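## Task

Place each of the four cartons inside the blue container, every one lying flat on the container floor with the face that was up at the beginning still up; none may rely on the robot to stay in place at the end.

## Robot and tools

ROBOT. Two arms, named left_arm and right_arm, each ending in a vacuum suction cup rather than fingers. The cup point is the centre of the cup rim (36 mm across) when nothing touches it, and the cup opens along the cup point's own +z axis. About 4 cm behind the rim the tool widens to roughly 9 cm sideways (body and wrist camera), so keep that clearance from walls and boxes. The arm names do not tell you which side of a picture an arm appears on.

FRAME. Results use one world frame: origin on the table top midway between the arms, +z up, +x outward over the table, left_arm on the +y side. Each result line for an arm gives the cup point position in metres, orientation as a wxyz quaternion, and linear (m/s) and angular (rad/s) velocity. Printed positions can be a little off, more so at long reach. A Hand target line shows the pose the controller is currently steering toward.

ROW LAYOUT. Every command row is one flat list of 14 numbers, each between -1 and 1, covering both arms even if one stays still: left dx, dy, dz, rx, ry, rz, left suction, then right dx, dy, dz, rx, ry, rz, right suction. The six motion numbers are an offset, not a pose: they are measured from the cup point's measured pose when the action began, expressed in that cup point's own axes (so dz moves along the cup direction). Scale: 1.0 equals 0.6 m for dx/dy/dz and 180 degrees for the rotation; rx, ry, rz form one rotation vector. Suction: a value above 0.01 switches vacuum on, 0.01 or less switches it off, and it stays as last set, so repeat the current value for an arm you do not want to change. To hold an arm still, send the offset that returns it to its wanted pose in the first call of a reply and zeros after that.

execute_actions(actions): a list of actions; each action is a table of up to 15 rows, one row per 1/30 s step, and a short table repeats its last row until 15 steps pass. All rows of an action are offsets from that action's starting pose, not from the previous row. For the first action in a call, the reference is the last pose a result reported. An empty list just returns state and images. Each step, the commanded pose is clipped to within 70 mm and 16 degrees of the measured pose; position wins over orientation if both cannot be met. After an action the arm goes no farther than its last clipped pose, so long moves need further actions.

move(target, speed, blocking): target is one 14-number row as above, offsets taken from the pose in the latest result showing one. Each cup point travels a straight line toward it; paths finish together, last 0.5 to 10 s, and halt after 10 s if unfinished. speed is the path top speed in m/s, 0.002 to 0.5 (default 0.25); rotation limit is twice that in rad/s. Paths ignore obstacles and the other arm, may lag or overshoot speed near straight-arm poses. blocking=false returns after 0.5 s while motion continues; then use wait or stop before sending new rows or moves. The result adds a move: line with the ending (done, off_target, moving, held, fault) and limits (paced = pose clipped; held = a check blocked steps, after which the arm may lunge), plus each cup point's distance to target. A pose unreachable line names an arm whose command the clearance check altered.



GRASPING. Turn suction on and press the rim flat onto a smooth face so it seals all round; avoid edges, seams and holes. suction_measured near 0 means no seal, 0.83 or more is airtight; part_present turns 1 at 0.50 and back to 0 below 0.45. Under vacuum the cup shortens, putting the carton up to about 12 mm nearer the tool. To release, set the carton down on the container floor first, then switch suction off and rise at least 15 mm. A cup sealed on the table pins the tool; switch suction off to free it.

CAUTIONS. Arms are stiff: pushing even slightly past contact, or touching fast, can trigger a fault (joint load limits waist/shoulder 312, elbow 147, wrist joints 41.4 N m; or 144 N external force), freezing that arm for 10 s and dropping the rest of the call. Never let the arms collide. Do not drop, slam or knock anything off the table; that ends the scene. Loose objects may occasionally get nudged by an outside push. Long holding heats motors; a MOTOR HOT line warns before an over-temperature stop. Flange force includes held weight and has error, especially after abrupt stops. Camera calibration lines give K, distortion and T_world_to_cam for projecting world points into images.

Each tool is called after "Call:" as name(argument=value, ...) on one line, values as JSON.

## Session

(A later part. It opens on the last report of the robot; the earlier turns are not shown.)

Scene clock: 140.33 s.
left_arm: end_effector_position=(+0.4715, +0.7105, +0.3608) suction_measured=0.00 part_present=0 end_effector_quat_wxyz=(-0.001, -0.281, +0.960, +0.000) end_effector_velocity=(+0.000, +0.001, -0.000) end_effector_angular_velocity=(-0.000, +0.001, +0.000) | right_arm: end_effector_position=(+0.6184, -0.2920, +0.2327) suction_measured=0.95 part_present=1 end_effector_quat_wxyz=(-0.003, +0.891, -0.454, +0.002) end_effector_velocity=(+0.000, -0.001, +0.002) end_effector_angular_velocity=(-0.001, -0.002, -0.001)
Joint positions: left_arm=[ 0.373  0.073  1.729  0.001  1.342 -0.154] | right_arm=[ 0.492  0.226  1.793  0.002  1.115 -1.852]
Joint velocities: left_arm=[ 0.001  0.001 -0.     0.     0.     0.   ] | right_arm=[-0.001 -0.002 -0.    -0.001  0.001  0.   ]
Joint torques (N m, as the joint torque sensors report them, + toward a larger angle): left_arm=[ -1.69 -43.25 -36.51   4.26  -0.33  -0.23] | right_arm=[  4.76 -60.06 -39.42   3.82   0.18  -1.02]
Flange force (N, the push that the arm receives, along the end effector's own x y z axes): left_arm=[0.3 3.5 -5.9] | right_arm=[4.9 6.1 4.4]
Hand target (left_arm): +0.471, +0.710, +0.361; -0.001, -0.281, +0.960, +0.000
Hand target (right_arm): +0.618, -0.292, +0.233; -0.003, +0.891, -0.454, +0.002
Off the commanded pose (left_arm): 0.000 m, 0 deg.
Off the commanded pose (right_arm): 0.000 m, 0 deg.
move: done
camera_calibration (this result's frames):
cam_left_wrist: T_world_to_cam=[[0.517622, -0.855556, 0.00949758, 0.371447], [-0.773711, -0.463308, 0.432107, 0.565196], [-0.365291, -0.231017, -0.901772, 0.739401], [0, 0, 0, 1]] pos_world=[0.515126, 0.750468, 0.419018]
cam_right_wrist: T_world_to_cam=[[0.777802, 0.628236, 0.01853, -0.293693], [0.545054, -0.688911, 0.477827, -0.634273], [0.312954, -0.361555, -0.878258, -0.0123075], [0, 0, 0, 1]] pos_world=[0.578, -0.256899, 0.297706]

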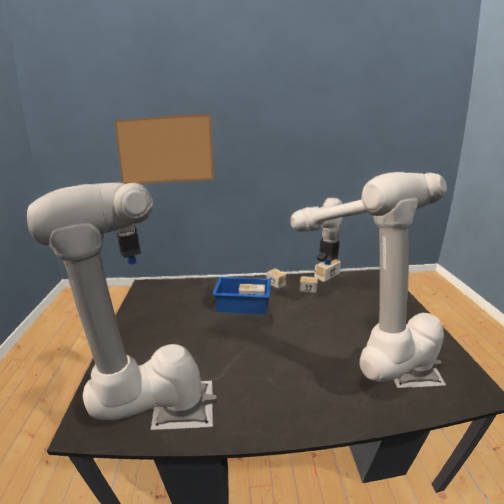

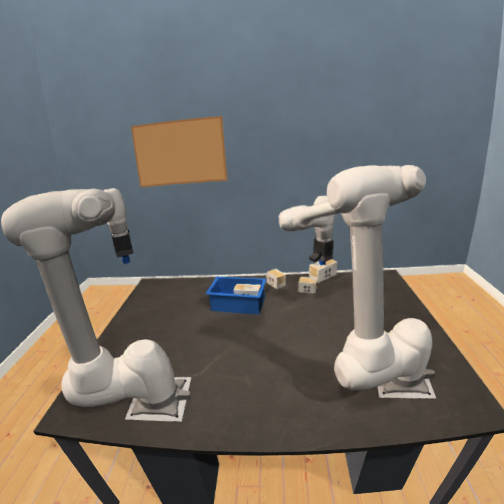

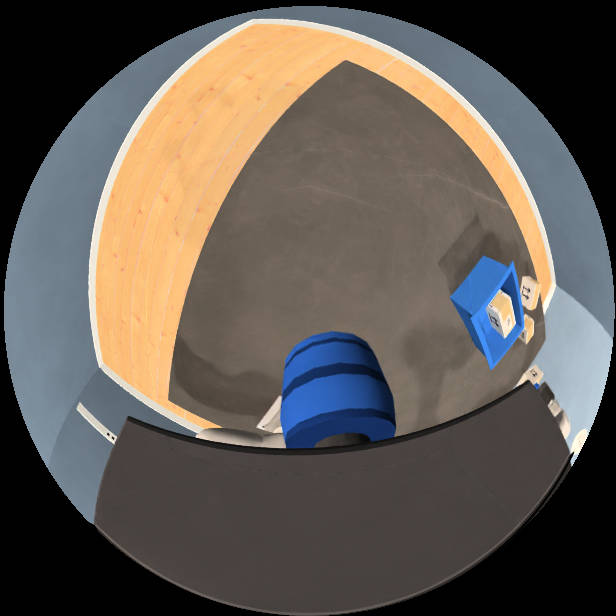

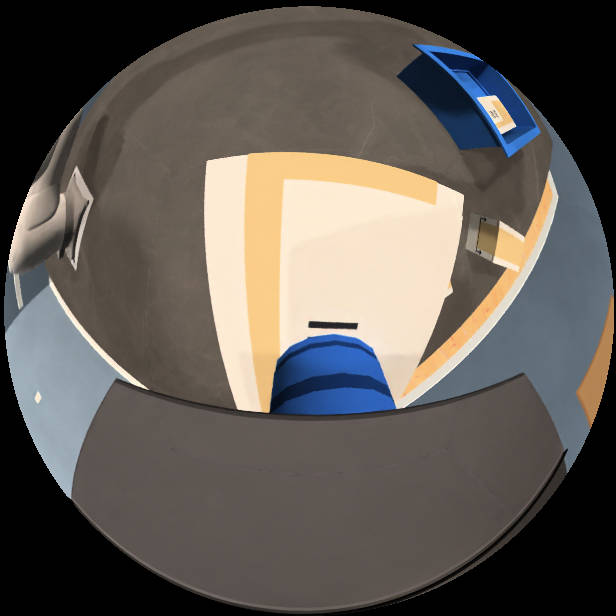

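Call:
move(target=[0,0,0,0,0,0,0,-0.622,-0.3855,0,0,0,0.253,1], speed=0.3)

Call:
move(target=[0,0,0,0,0,0,0,0,0,0.1,0,0,0,1], speed=0.1)

Scene clock: 150.73 s.
left_arm: end_effector_position=(+0.4715, +0.7105, +0.3608) suction_measured=0.00 part_present=0 end_effector_quat_wxyz=(-0.001, -0.281, +0.960, +0.000) end_effector_velocity=(-0.000, -0.001, +0.000) end_effector_angular_velocity=(-0.001, +0.001, -0.001) | right_arm: end_effector_position=(+0.5860, +0.1459, +0.2348) suction_measured=0.95 part_present=1 end_effector_quat_wxyz=(-0.004, +0.646, -0.764, +0.000) end_effector_velocity=(+0.001, +0.000, +0.000) end_effector_angular_velocity=(-0.001, -0.000, -0.002)
Joint positions: left_arm=[ 0.373  0.073  1.729  0.001  1.342 -0.154] | right_arm=[ 0.993  0.596  1.243 -0.002  1.293 -0.554]
Joint velocities: left_arm=[-0.001 -0.    -0.    -0.     0.002  0.   ] | right_arm=[-0.     0.001 -0.003 -0.001  0.001  0.001]
Joint torques (N m, as the joint torque sensors report them, + toward a larger angle): left_arm=[ -1.78 -42.29 -36.28   4.36  -0.38  -0.18] | right_arm=[  4.06 -96.95 -41.91   4.     0.22  -0.7 ]
Flange force (N, the push that the arm receives, along the end effector's own x y z axes): left_arm=[1.5 3.3 -6.9] | right_arm=[8.7 0.0 3.7]
Hand target (left_arm): +0.471, +0.710, +0.361; -0.001, -0.281, +0.960, +0.000
Hand target (right_arm): +0.586, +0.146, +0.235; +0.004, -0.646, +0.764, -0.000
Off the commanded pose (left_arm): 0.000 m, 0 deg.
Off the commanded pose (right_arm): 0.001 m, 0 deg.
move: done
camera_calibration (this result's frames):
cam_left_wrist: T_world_to_cam=[[0.517622, -0.855556, 0.00949759, 0.371447], [-0.773711, -0.463308, 0.432107, 0.565196], [-0.365291, -0.231016, -0.901773, 0.739401], [0, 0, 0, 1]] pos_world=[0.515126, 0.750468, 0.419019]
cam_right_wrist: T_world_to_cam=[[0.993186, -0.115352, 0.0166139, -0.560937], [-0.109514, -0.875003, 0.471567, 0.0961637], [-0.0398589, -0.470173, -0.881674, 0.381448], [0, 0, 0, 1]] pos_world=[0.58285, 0.198785, 0.300284]

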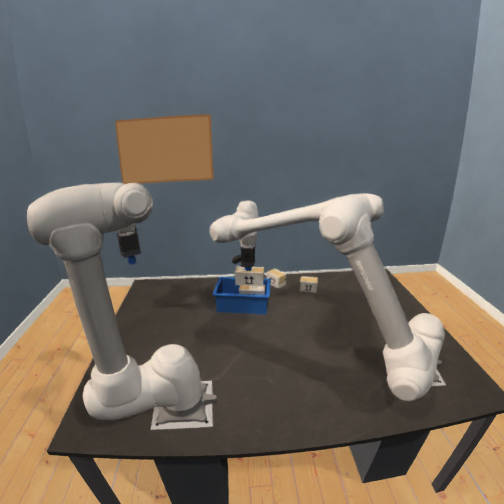

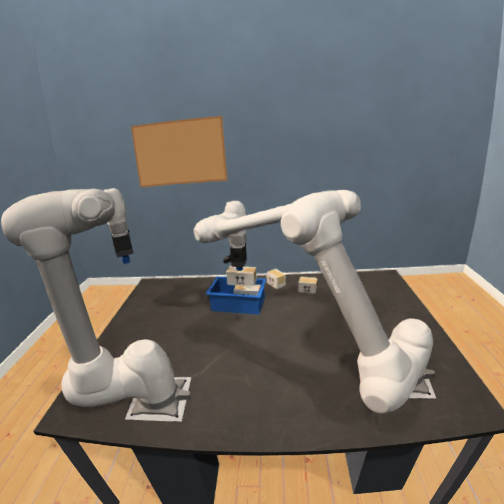

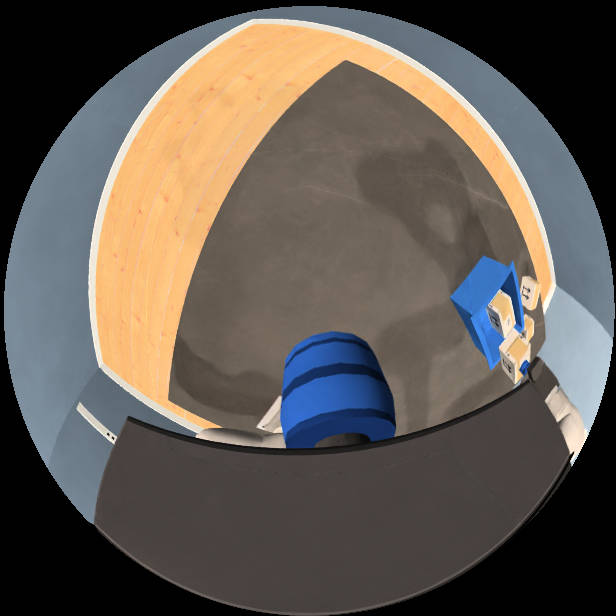

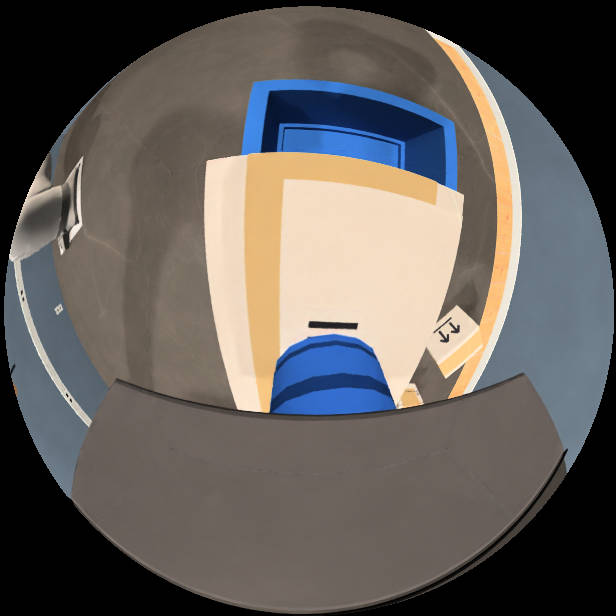

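Scene clock: 151.70 s.
left_arm: end_effector_position=(+0.4715, +0.7105, +0.3608) suction_measured=0.00 part_present=0 end_effector_quat_wxyz=(-0.001, -0.281, +0.960, +0.000) end_effector_velocity=(+0.000, -0.000, +0.000) end_effector_angular_velocity=(+0.001, -0.001, -0.001) | right_arm: end_effector_position=(+0.5863, +0.1463, +0.1749) suction_measured=0.95 part_present=1 end_effector_quat_wxyz=(-0.004, +0.646, -0.764, +0.000) end_effector_velocity=(+0.001, -0.001, -0.003) end_effector_angular_velocity=(-0.002, +0.001, -0.001)
Joint positions: left_arm=[ 0.373  0.073  1.729  0.001  1.342 -0.154] | right_arm=[ 0.993  0.629  1.302 -0.002  1.202 -0.554]
Joint velocities: left_arm=[-0.001 -0.001 -0.     0.001 -0.001  0.   ] | right_arm=[-0.001  0.002  0.002 -0.001 -0.002 -0.   ]
Joint torques (N m, as the joint torque sensors report them, + toward a larger angle): left_arm=[ -1.53 -43.16 -36.45   4.45  -0.24  -0.35] | right_arm=[  3.4  -98.08 -40.61   4.02   0.06  -0.89]
Flange force (N, the push that the arm receives, along the end effector's own x y z axes): left_arm=[0.2 3.2 -5.9] | right_arm=[7.7 0.7 2.9]
Hand target (left_arm): +0.471, +0.710, +0.361; -0.001, -0.281, +0.960, +0.000
Hand target (right_arm): +0.586, +0.146, +0.175; +0.004, -0.646, +0.764, -0.000
Off the commanded pose (left_arm): 0.000 m, 0 deg.
Off the commanded pose (right_arm): 0.000 m, 0 deg.
move: done
camera_calibration (this result's frames):
cam_left_wrist: T_world_to_cam=[[0.517622, -0.855557, 0.00949767, 0.371448], [-0.773712, -0.463308, 0.432107, 0.565196], [-0.365291, -0.231016, -0.901773, 0.739401], [0, 0, 0, 1]] pos_world=[0.515126, 0.750468, 0.419019]
cam_right_wrist: T_world_to_cam=[[0.993203, -0.1152, 0.0166438, -0.560276], [-0.109395, -0.875026, 0.471554, 0.124767], [-0.0397592, -0.470169, -0.88168, 0.328748], [0, 0, 0, 1]] pos_world=[0.583187, 0.199198, 0.240341]

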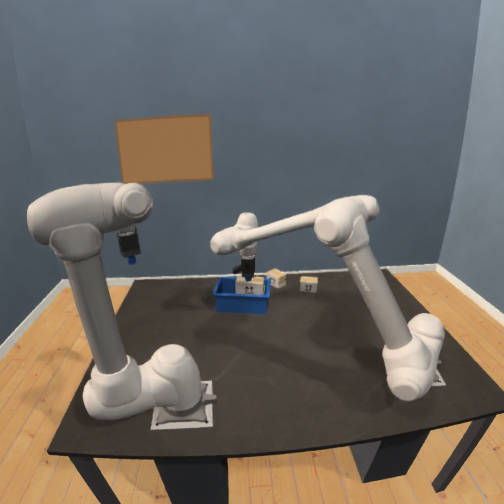

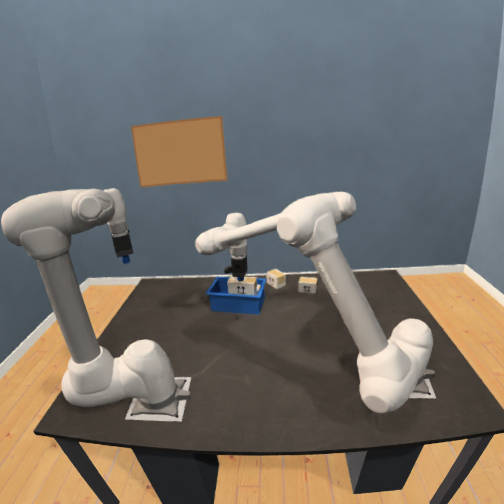

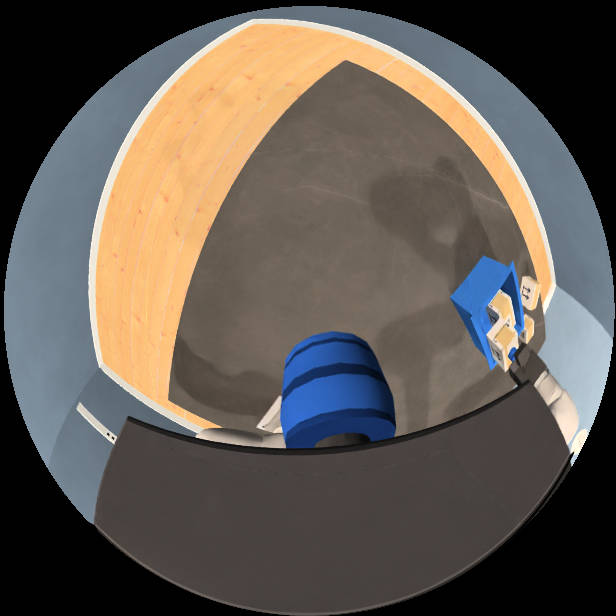

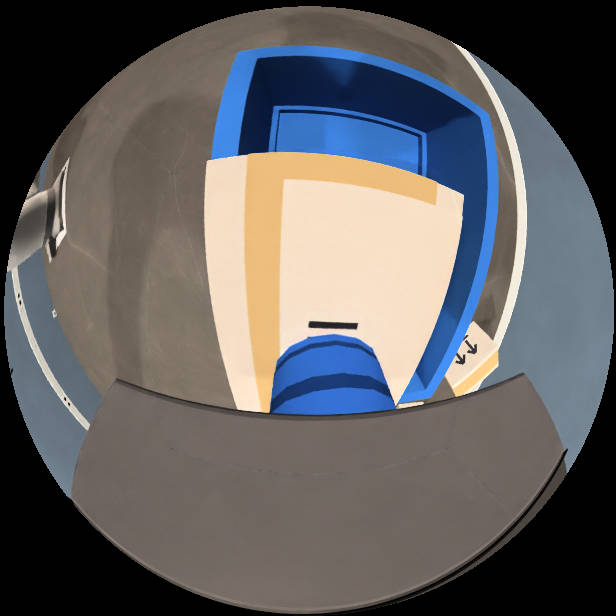

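Call:
move(target=[0,0,0,0,0,0,0,0,0.007,0.012,0,0,0,1], speed=0.03)

Call:
move(target=[0,0,0,0,0,0,0,0,-0.008,0.12,0,0,0,1], speed=0.06)

Call:
move(target=[0,0,0,0,0,0,0,0,0,0.013,0,0,0,1], speed=0.015)

Scene clock: 157.33 s.
left_arm: end_effector_position=(+0.4714, +0.7105, +0.3608) suction_measured=0.00 part_present=0 end_effector_quat_wxyz=(-0.001, -0.281, +0.960, +0.000) end_effector_velocity=(+0.000, +0.000, -0.000) end_effector_angular_velocity=(-0.000, +0.000, +0.001) | right_arm: end_effector_position=(+0.5823, +0.1470, +0.1677) suction_measured=0.95 part_present=1 end_effector_quat_wxyz=(-0.004, +0.646, -0.764, +0.000) end_effector_velocity=(-0.001, -0.000, -0.002) end_effector_angular_velocity=(-0.003, +0.001, +0.001)
Joint positions: left_arm=[ 0.373  0.073  1.729  0.001  1.342 -0.154] | right_arm=[ 0.997  0.63   1.314 -0.002  1.189 -0.55 ]
Joint velocities: left_arm=[ 0.  0. -0. -0.  0. -0.] | right_arm=[ 0.001  0.001  0.002 -0.002 -0.001  0.   ]
Joint torques (N m, as the joint torque sensors report them, + toward a larger angle): left_arm=[ -0.95 -42.71 -36.55   4.38  -0.3   -0.1 ] | right_arm=[  3.48 -97.09 -40.06   3.95  -0.06  -0.82]
Flange force (N, the push that the arm receives, along the end effector's own x y z axes): left_arm=[1.5 1.9 -6.1] | right_arm=[7.8 1.1 2.0]
Hand target (left_arm): +0.471, +0.710, +0.361; -0.001, -0.281, +0.960, +0.000
Hand target (right_arm): +0.582, +0.147, +0.168; +0.004, -0.646, +0.764, -0.000
Off the commanded pose (left_arm): 0.000 m, 0 deg.
Off the commanded pose (right_arm): 0.000 m, 0 deg.
move: done
camera_calibration (this result's frames):
cam_left_wrist: T_world_to_cam=[[0.517622, -0.855557, 0.00949758, 0.371448], [-0.773712, -0.463308, 0.432107, 0.565196], [-0.365291, -0.231016, -0.901772, 0.739401], [0, 0, 0, 1]] pos_world=[0.515126, 0.750468, 0.419019]
cam_right_wrist: T_world_to_cam=[[0.9932, -0.115235, 0.0165772, -0.556007], [-0.109397, -0.875052, 0.471505, 0.12837], [-0.0398281, -0.470112, -0.881707, 0.322646], [0, 0, 0, 1]] pos_world=[0.579119, 0.199939, 0.233169]

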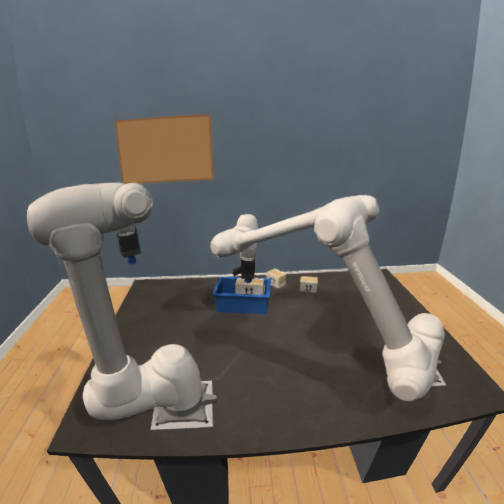

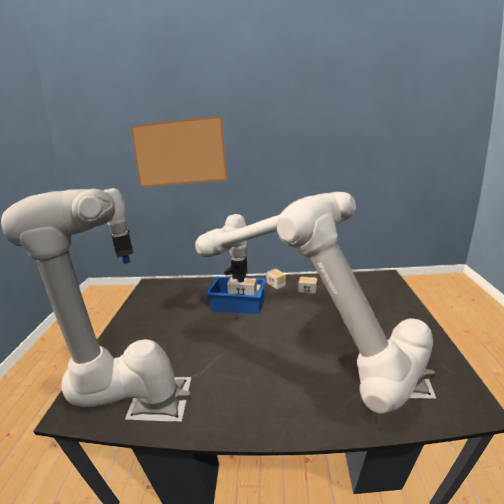

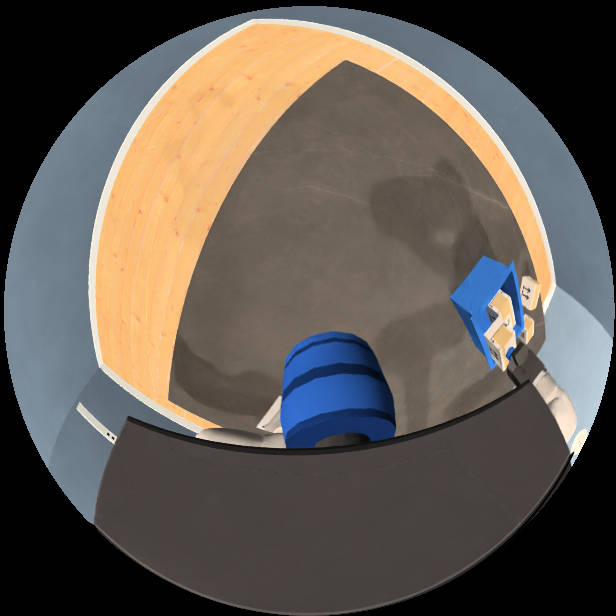

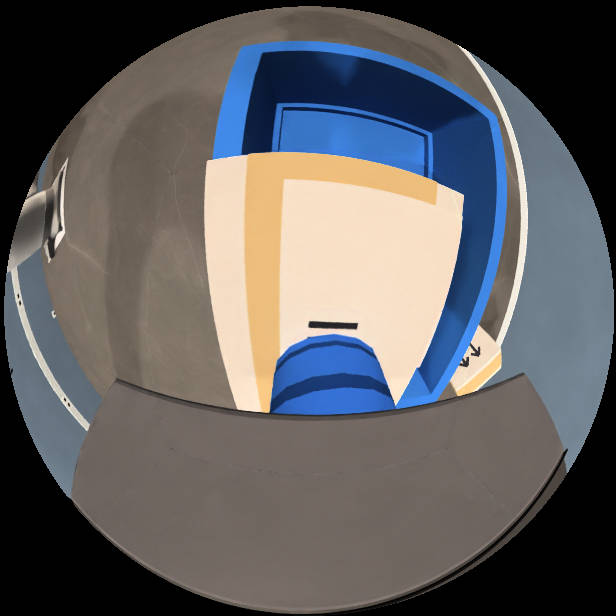

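Scene clock: 158.83 s.
left_arm: end_effector_position=(+0.4715, +0.7105, +0.3608) suction_measured=0.00 part_present=0 end_effector_quat_wxyz=(-0.001, -0.281, +0.960, +0.000) end_effector_velocity=(-0.001, -0.000, +0.000) end_effector_angular_velocity=(-0.000, +0.002, +0.001) | right_arm: end_effector_position=(+0.5875, +0.1467, +0.0958) suction_measured=0.95 part_present=1 end_effector_quat_wxyz=(-0.004, +0.646, -0.764, +0.000) end_effector_velocity=(-0.000, +0.000, -0.001) end_effector_angular_velocity=(-0.001, -0.001, +0.002)
Joint positions: left_arm=[ 0.373  0.073  1.729  0.001  1.342 -0.154] | right_arm=[ 0.993  0.683  1.362 -0.002  1.088 -0.554]
Joint velocities: left_arm=[-0.    -0.     0.     0.001  0.002 -0.001] | right_arm=[ 0.001  0.001  0.    -0.002 -0.001  0.   ]
Joint torques (N m, as the joint torque sensors report them, + toward a larger angle): left_arm=[ -0.86 -43.79 -35.97   4.27  -0.25  -0.09] | right_arm=[   2.64 -100.04  -39.06    3.94   -0.09   -1.04]
Flange force (N, the push that the arm receives, along the end effector's own x y z axes): left_arm=[-1.4 1.4 -6.3] | right_arm=[8.3 2.8 1.5]
Hand target (left_arm): +0.471, +0.710, +0.361; -0.001, -0.281, +0.960, +0.000
Hand target (right_arm): +0.587, +0.147, +0.096; +0.004, -0.646, +0.764, -0.000
Off the commanded pose (left_arm): 0.000 m, 0 deg.
Off the commanded pose (right_arm): 0.000 m, 0 deg.
move: done
camera_calibration (this result's frames):
cam_left_wrist: T_world_to_cam=[[0.517622, -0.855557, 0.00949774, 0.371448], [-0.773712, -0.463308, 0.432107, 0.565196], [-0.365291, -0.231016, -0.901773, 0.739401], [0, 0, 0, 1]] pos_world=[0.515126, 0.750468, 0.419019]
cam_right_wrist: T_world_to_cam=[[0.993209, -0.115159, 0.0165638, -0.560023], [-0.109325, -0.875078, 0.471472, 0.16252], [-0.0397995, -0.470081, -0.881725, 0.259262], [0, 0, 0, 1]] pos_world=[0.584306, 0.199601, 0.16125]

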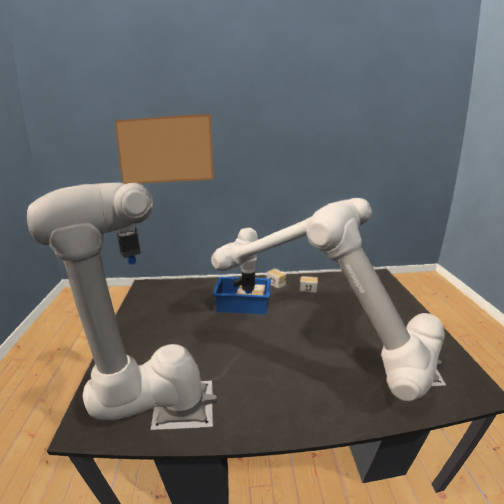

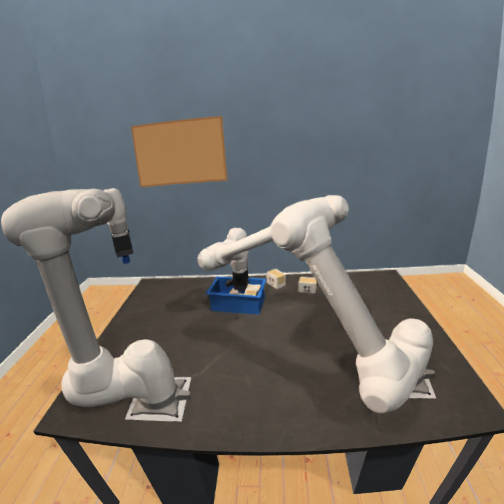

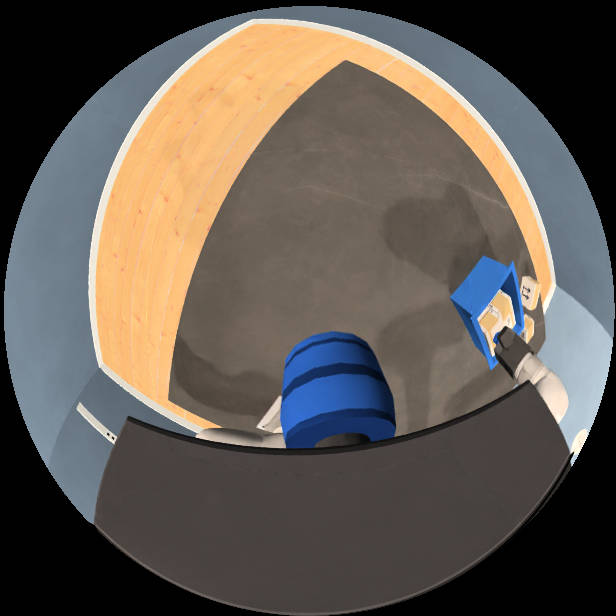

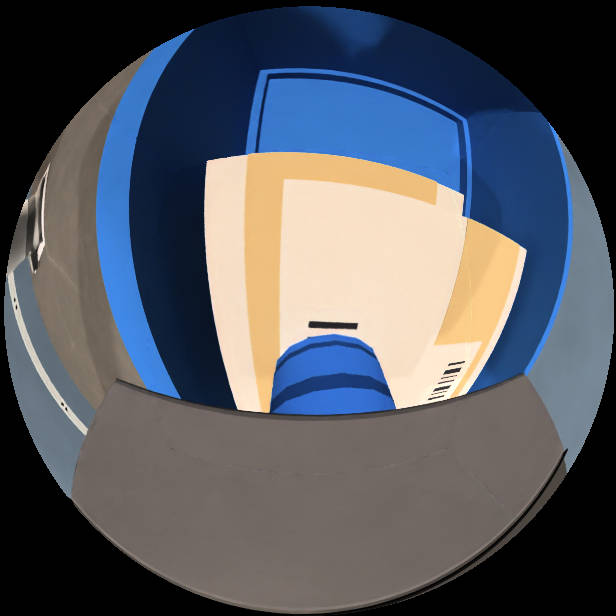

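Scene clock: 159.57 s.
left_arm: end_effector_position=(+0.4715, +0.7105, +0.3608) suction_measured=0.00 part_present=0 end_effector_quat_wxyz=(-0.001, -0.281, +0.960, +0.000) end_effector_velocity=(-0.000, -0.000, +0.000) end_effector_angular_velocity=(-0.001, +0.001, -0.000) | right_arm: end_effector_position=(+0.5875, +0.1467, +0.0881) suction_measured=0.95 part_present=1 end_effector_quat_wxyz=(-0.004, +0.646, -0.764, +0.000) end_effector_velocity=(-0.000, -0.001, -0.001) end_effector_angular_velocity=(-0.000, +0.002, -0.001)
Joint positions: left_arm=[ 0.373  0.073  1.729  0.001  1.342 -0.154] | right_arm=[ 0.993  0.689  1.367 -0.002  1.077 -0.554]
Joint velocities: left_arm=[-0.     0.    -0.    -0.001  0.001 -0.   ] | right_arm=[-0.001  0.001  0.002  0.002 -0.001 -0.   ]
Joint torques (N m, as the joint torque sensors report them, + toward a larger angle): left_arm=[ -0.55 -43.06 -36.42   4.34  -0.47  -0.12] | right_arm=[  2.95 -99.45 -38.19   3.85   0.28  -0.95]
Flange force (N, the push that the arm receives, along the end effector's own x y z axes): left_arm=[0.6 1.3 -6.4] | right_arm=[9.1 2.3 0.9]
Hand target (left_arm): +0.471, +0.710, +0.361; -0.001, -0.281, +0.960, +0.000
Hand target (right_arm): +0.588, +0.147, +0.088; +0.004, -0.646, +0.764, -0.000
Off the commanded pose (left_arm): 0.000 m, 0 deg.
Off the commanded pose (right_arm): 0.000 m, 0 deg.
move: done
camera_calibration (this result's frames):
cam_left_wrist: T_world_to_cam=[[0.517622, -0.855557, 0.00949759, 0.371448], [-0.773712, -0.463308, 0.432107, 0.565196], [-0.365291, -0.231016, -0.901773, 0.739401], [0, 0, 0, 1]] pos_world=[0.515126, 0.750468, 0.419019]
cam_right_wrist: T_world_to_cam=[[0.99321, -0.115149, 0.0165602, -0.559941], [-0.109314, -0.875084, 0.471464, 0.16622], [-0.0397968, -0.470073, -0.88173, 0.252452], [0, 0, 0, 1]] pos_world=[0.584356, 0.199651, 0.1535]

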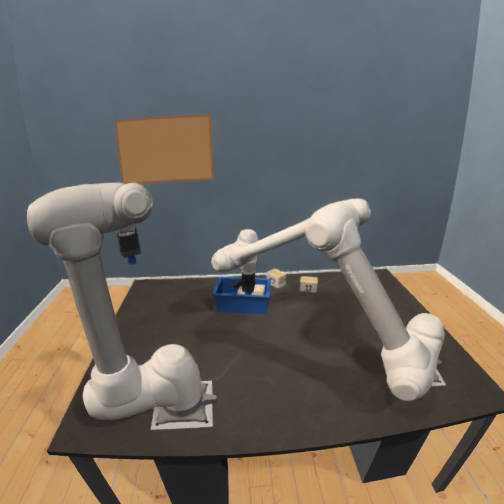

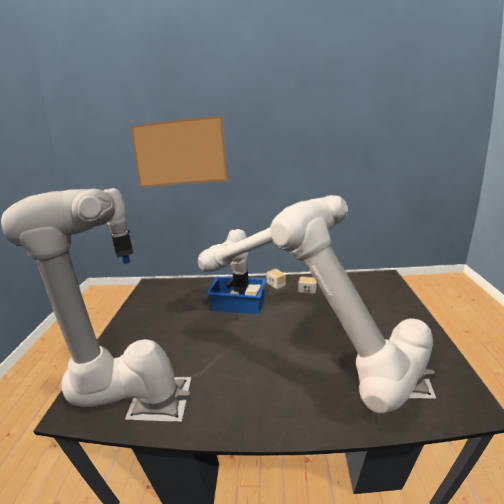

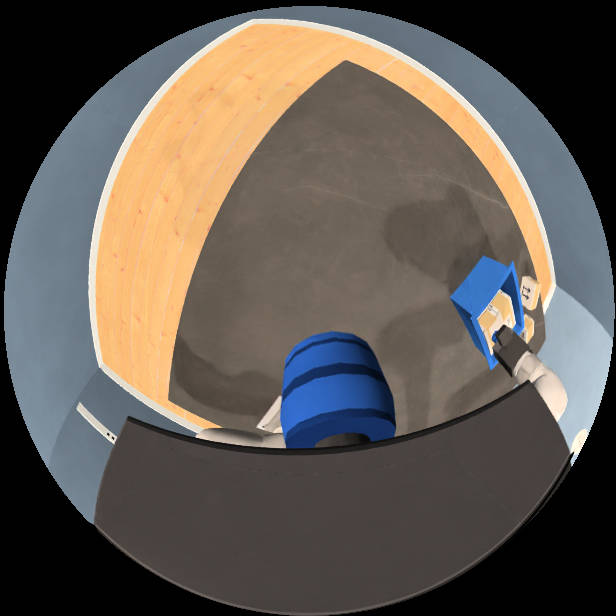

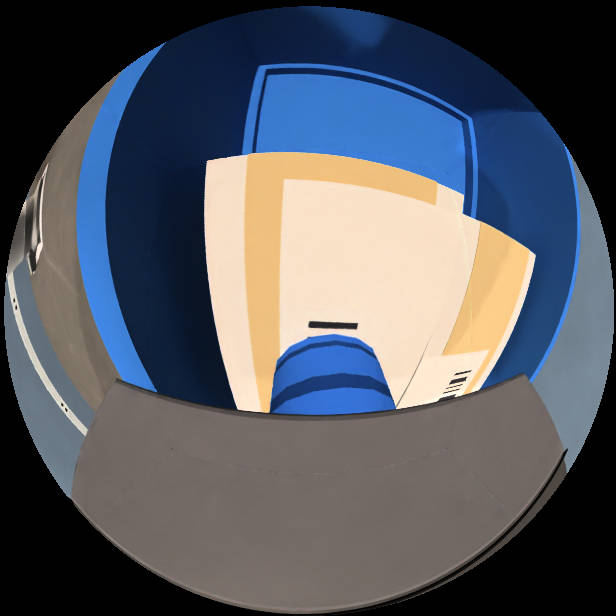

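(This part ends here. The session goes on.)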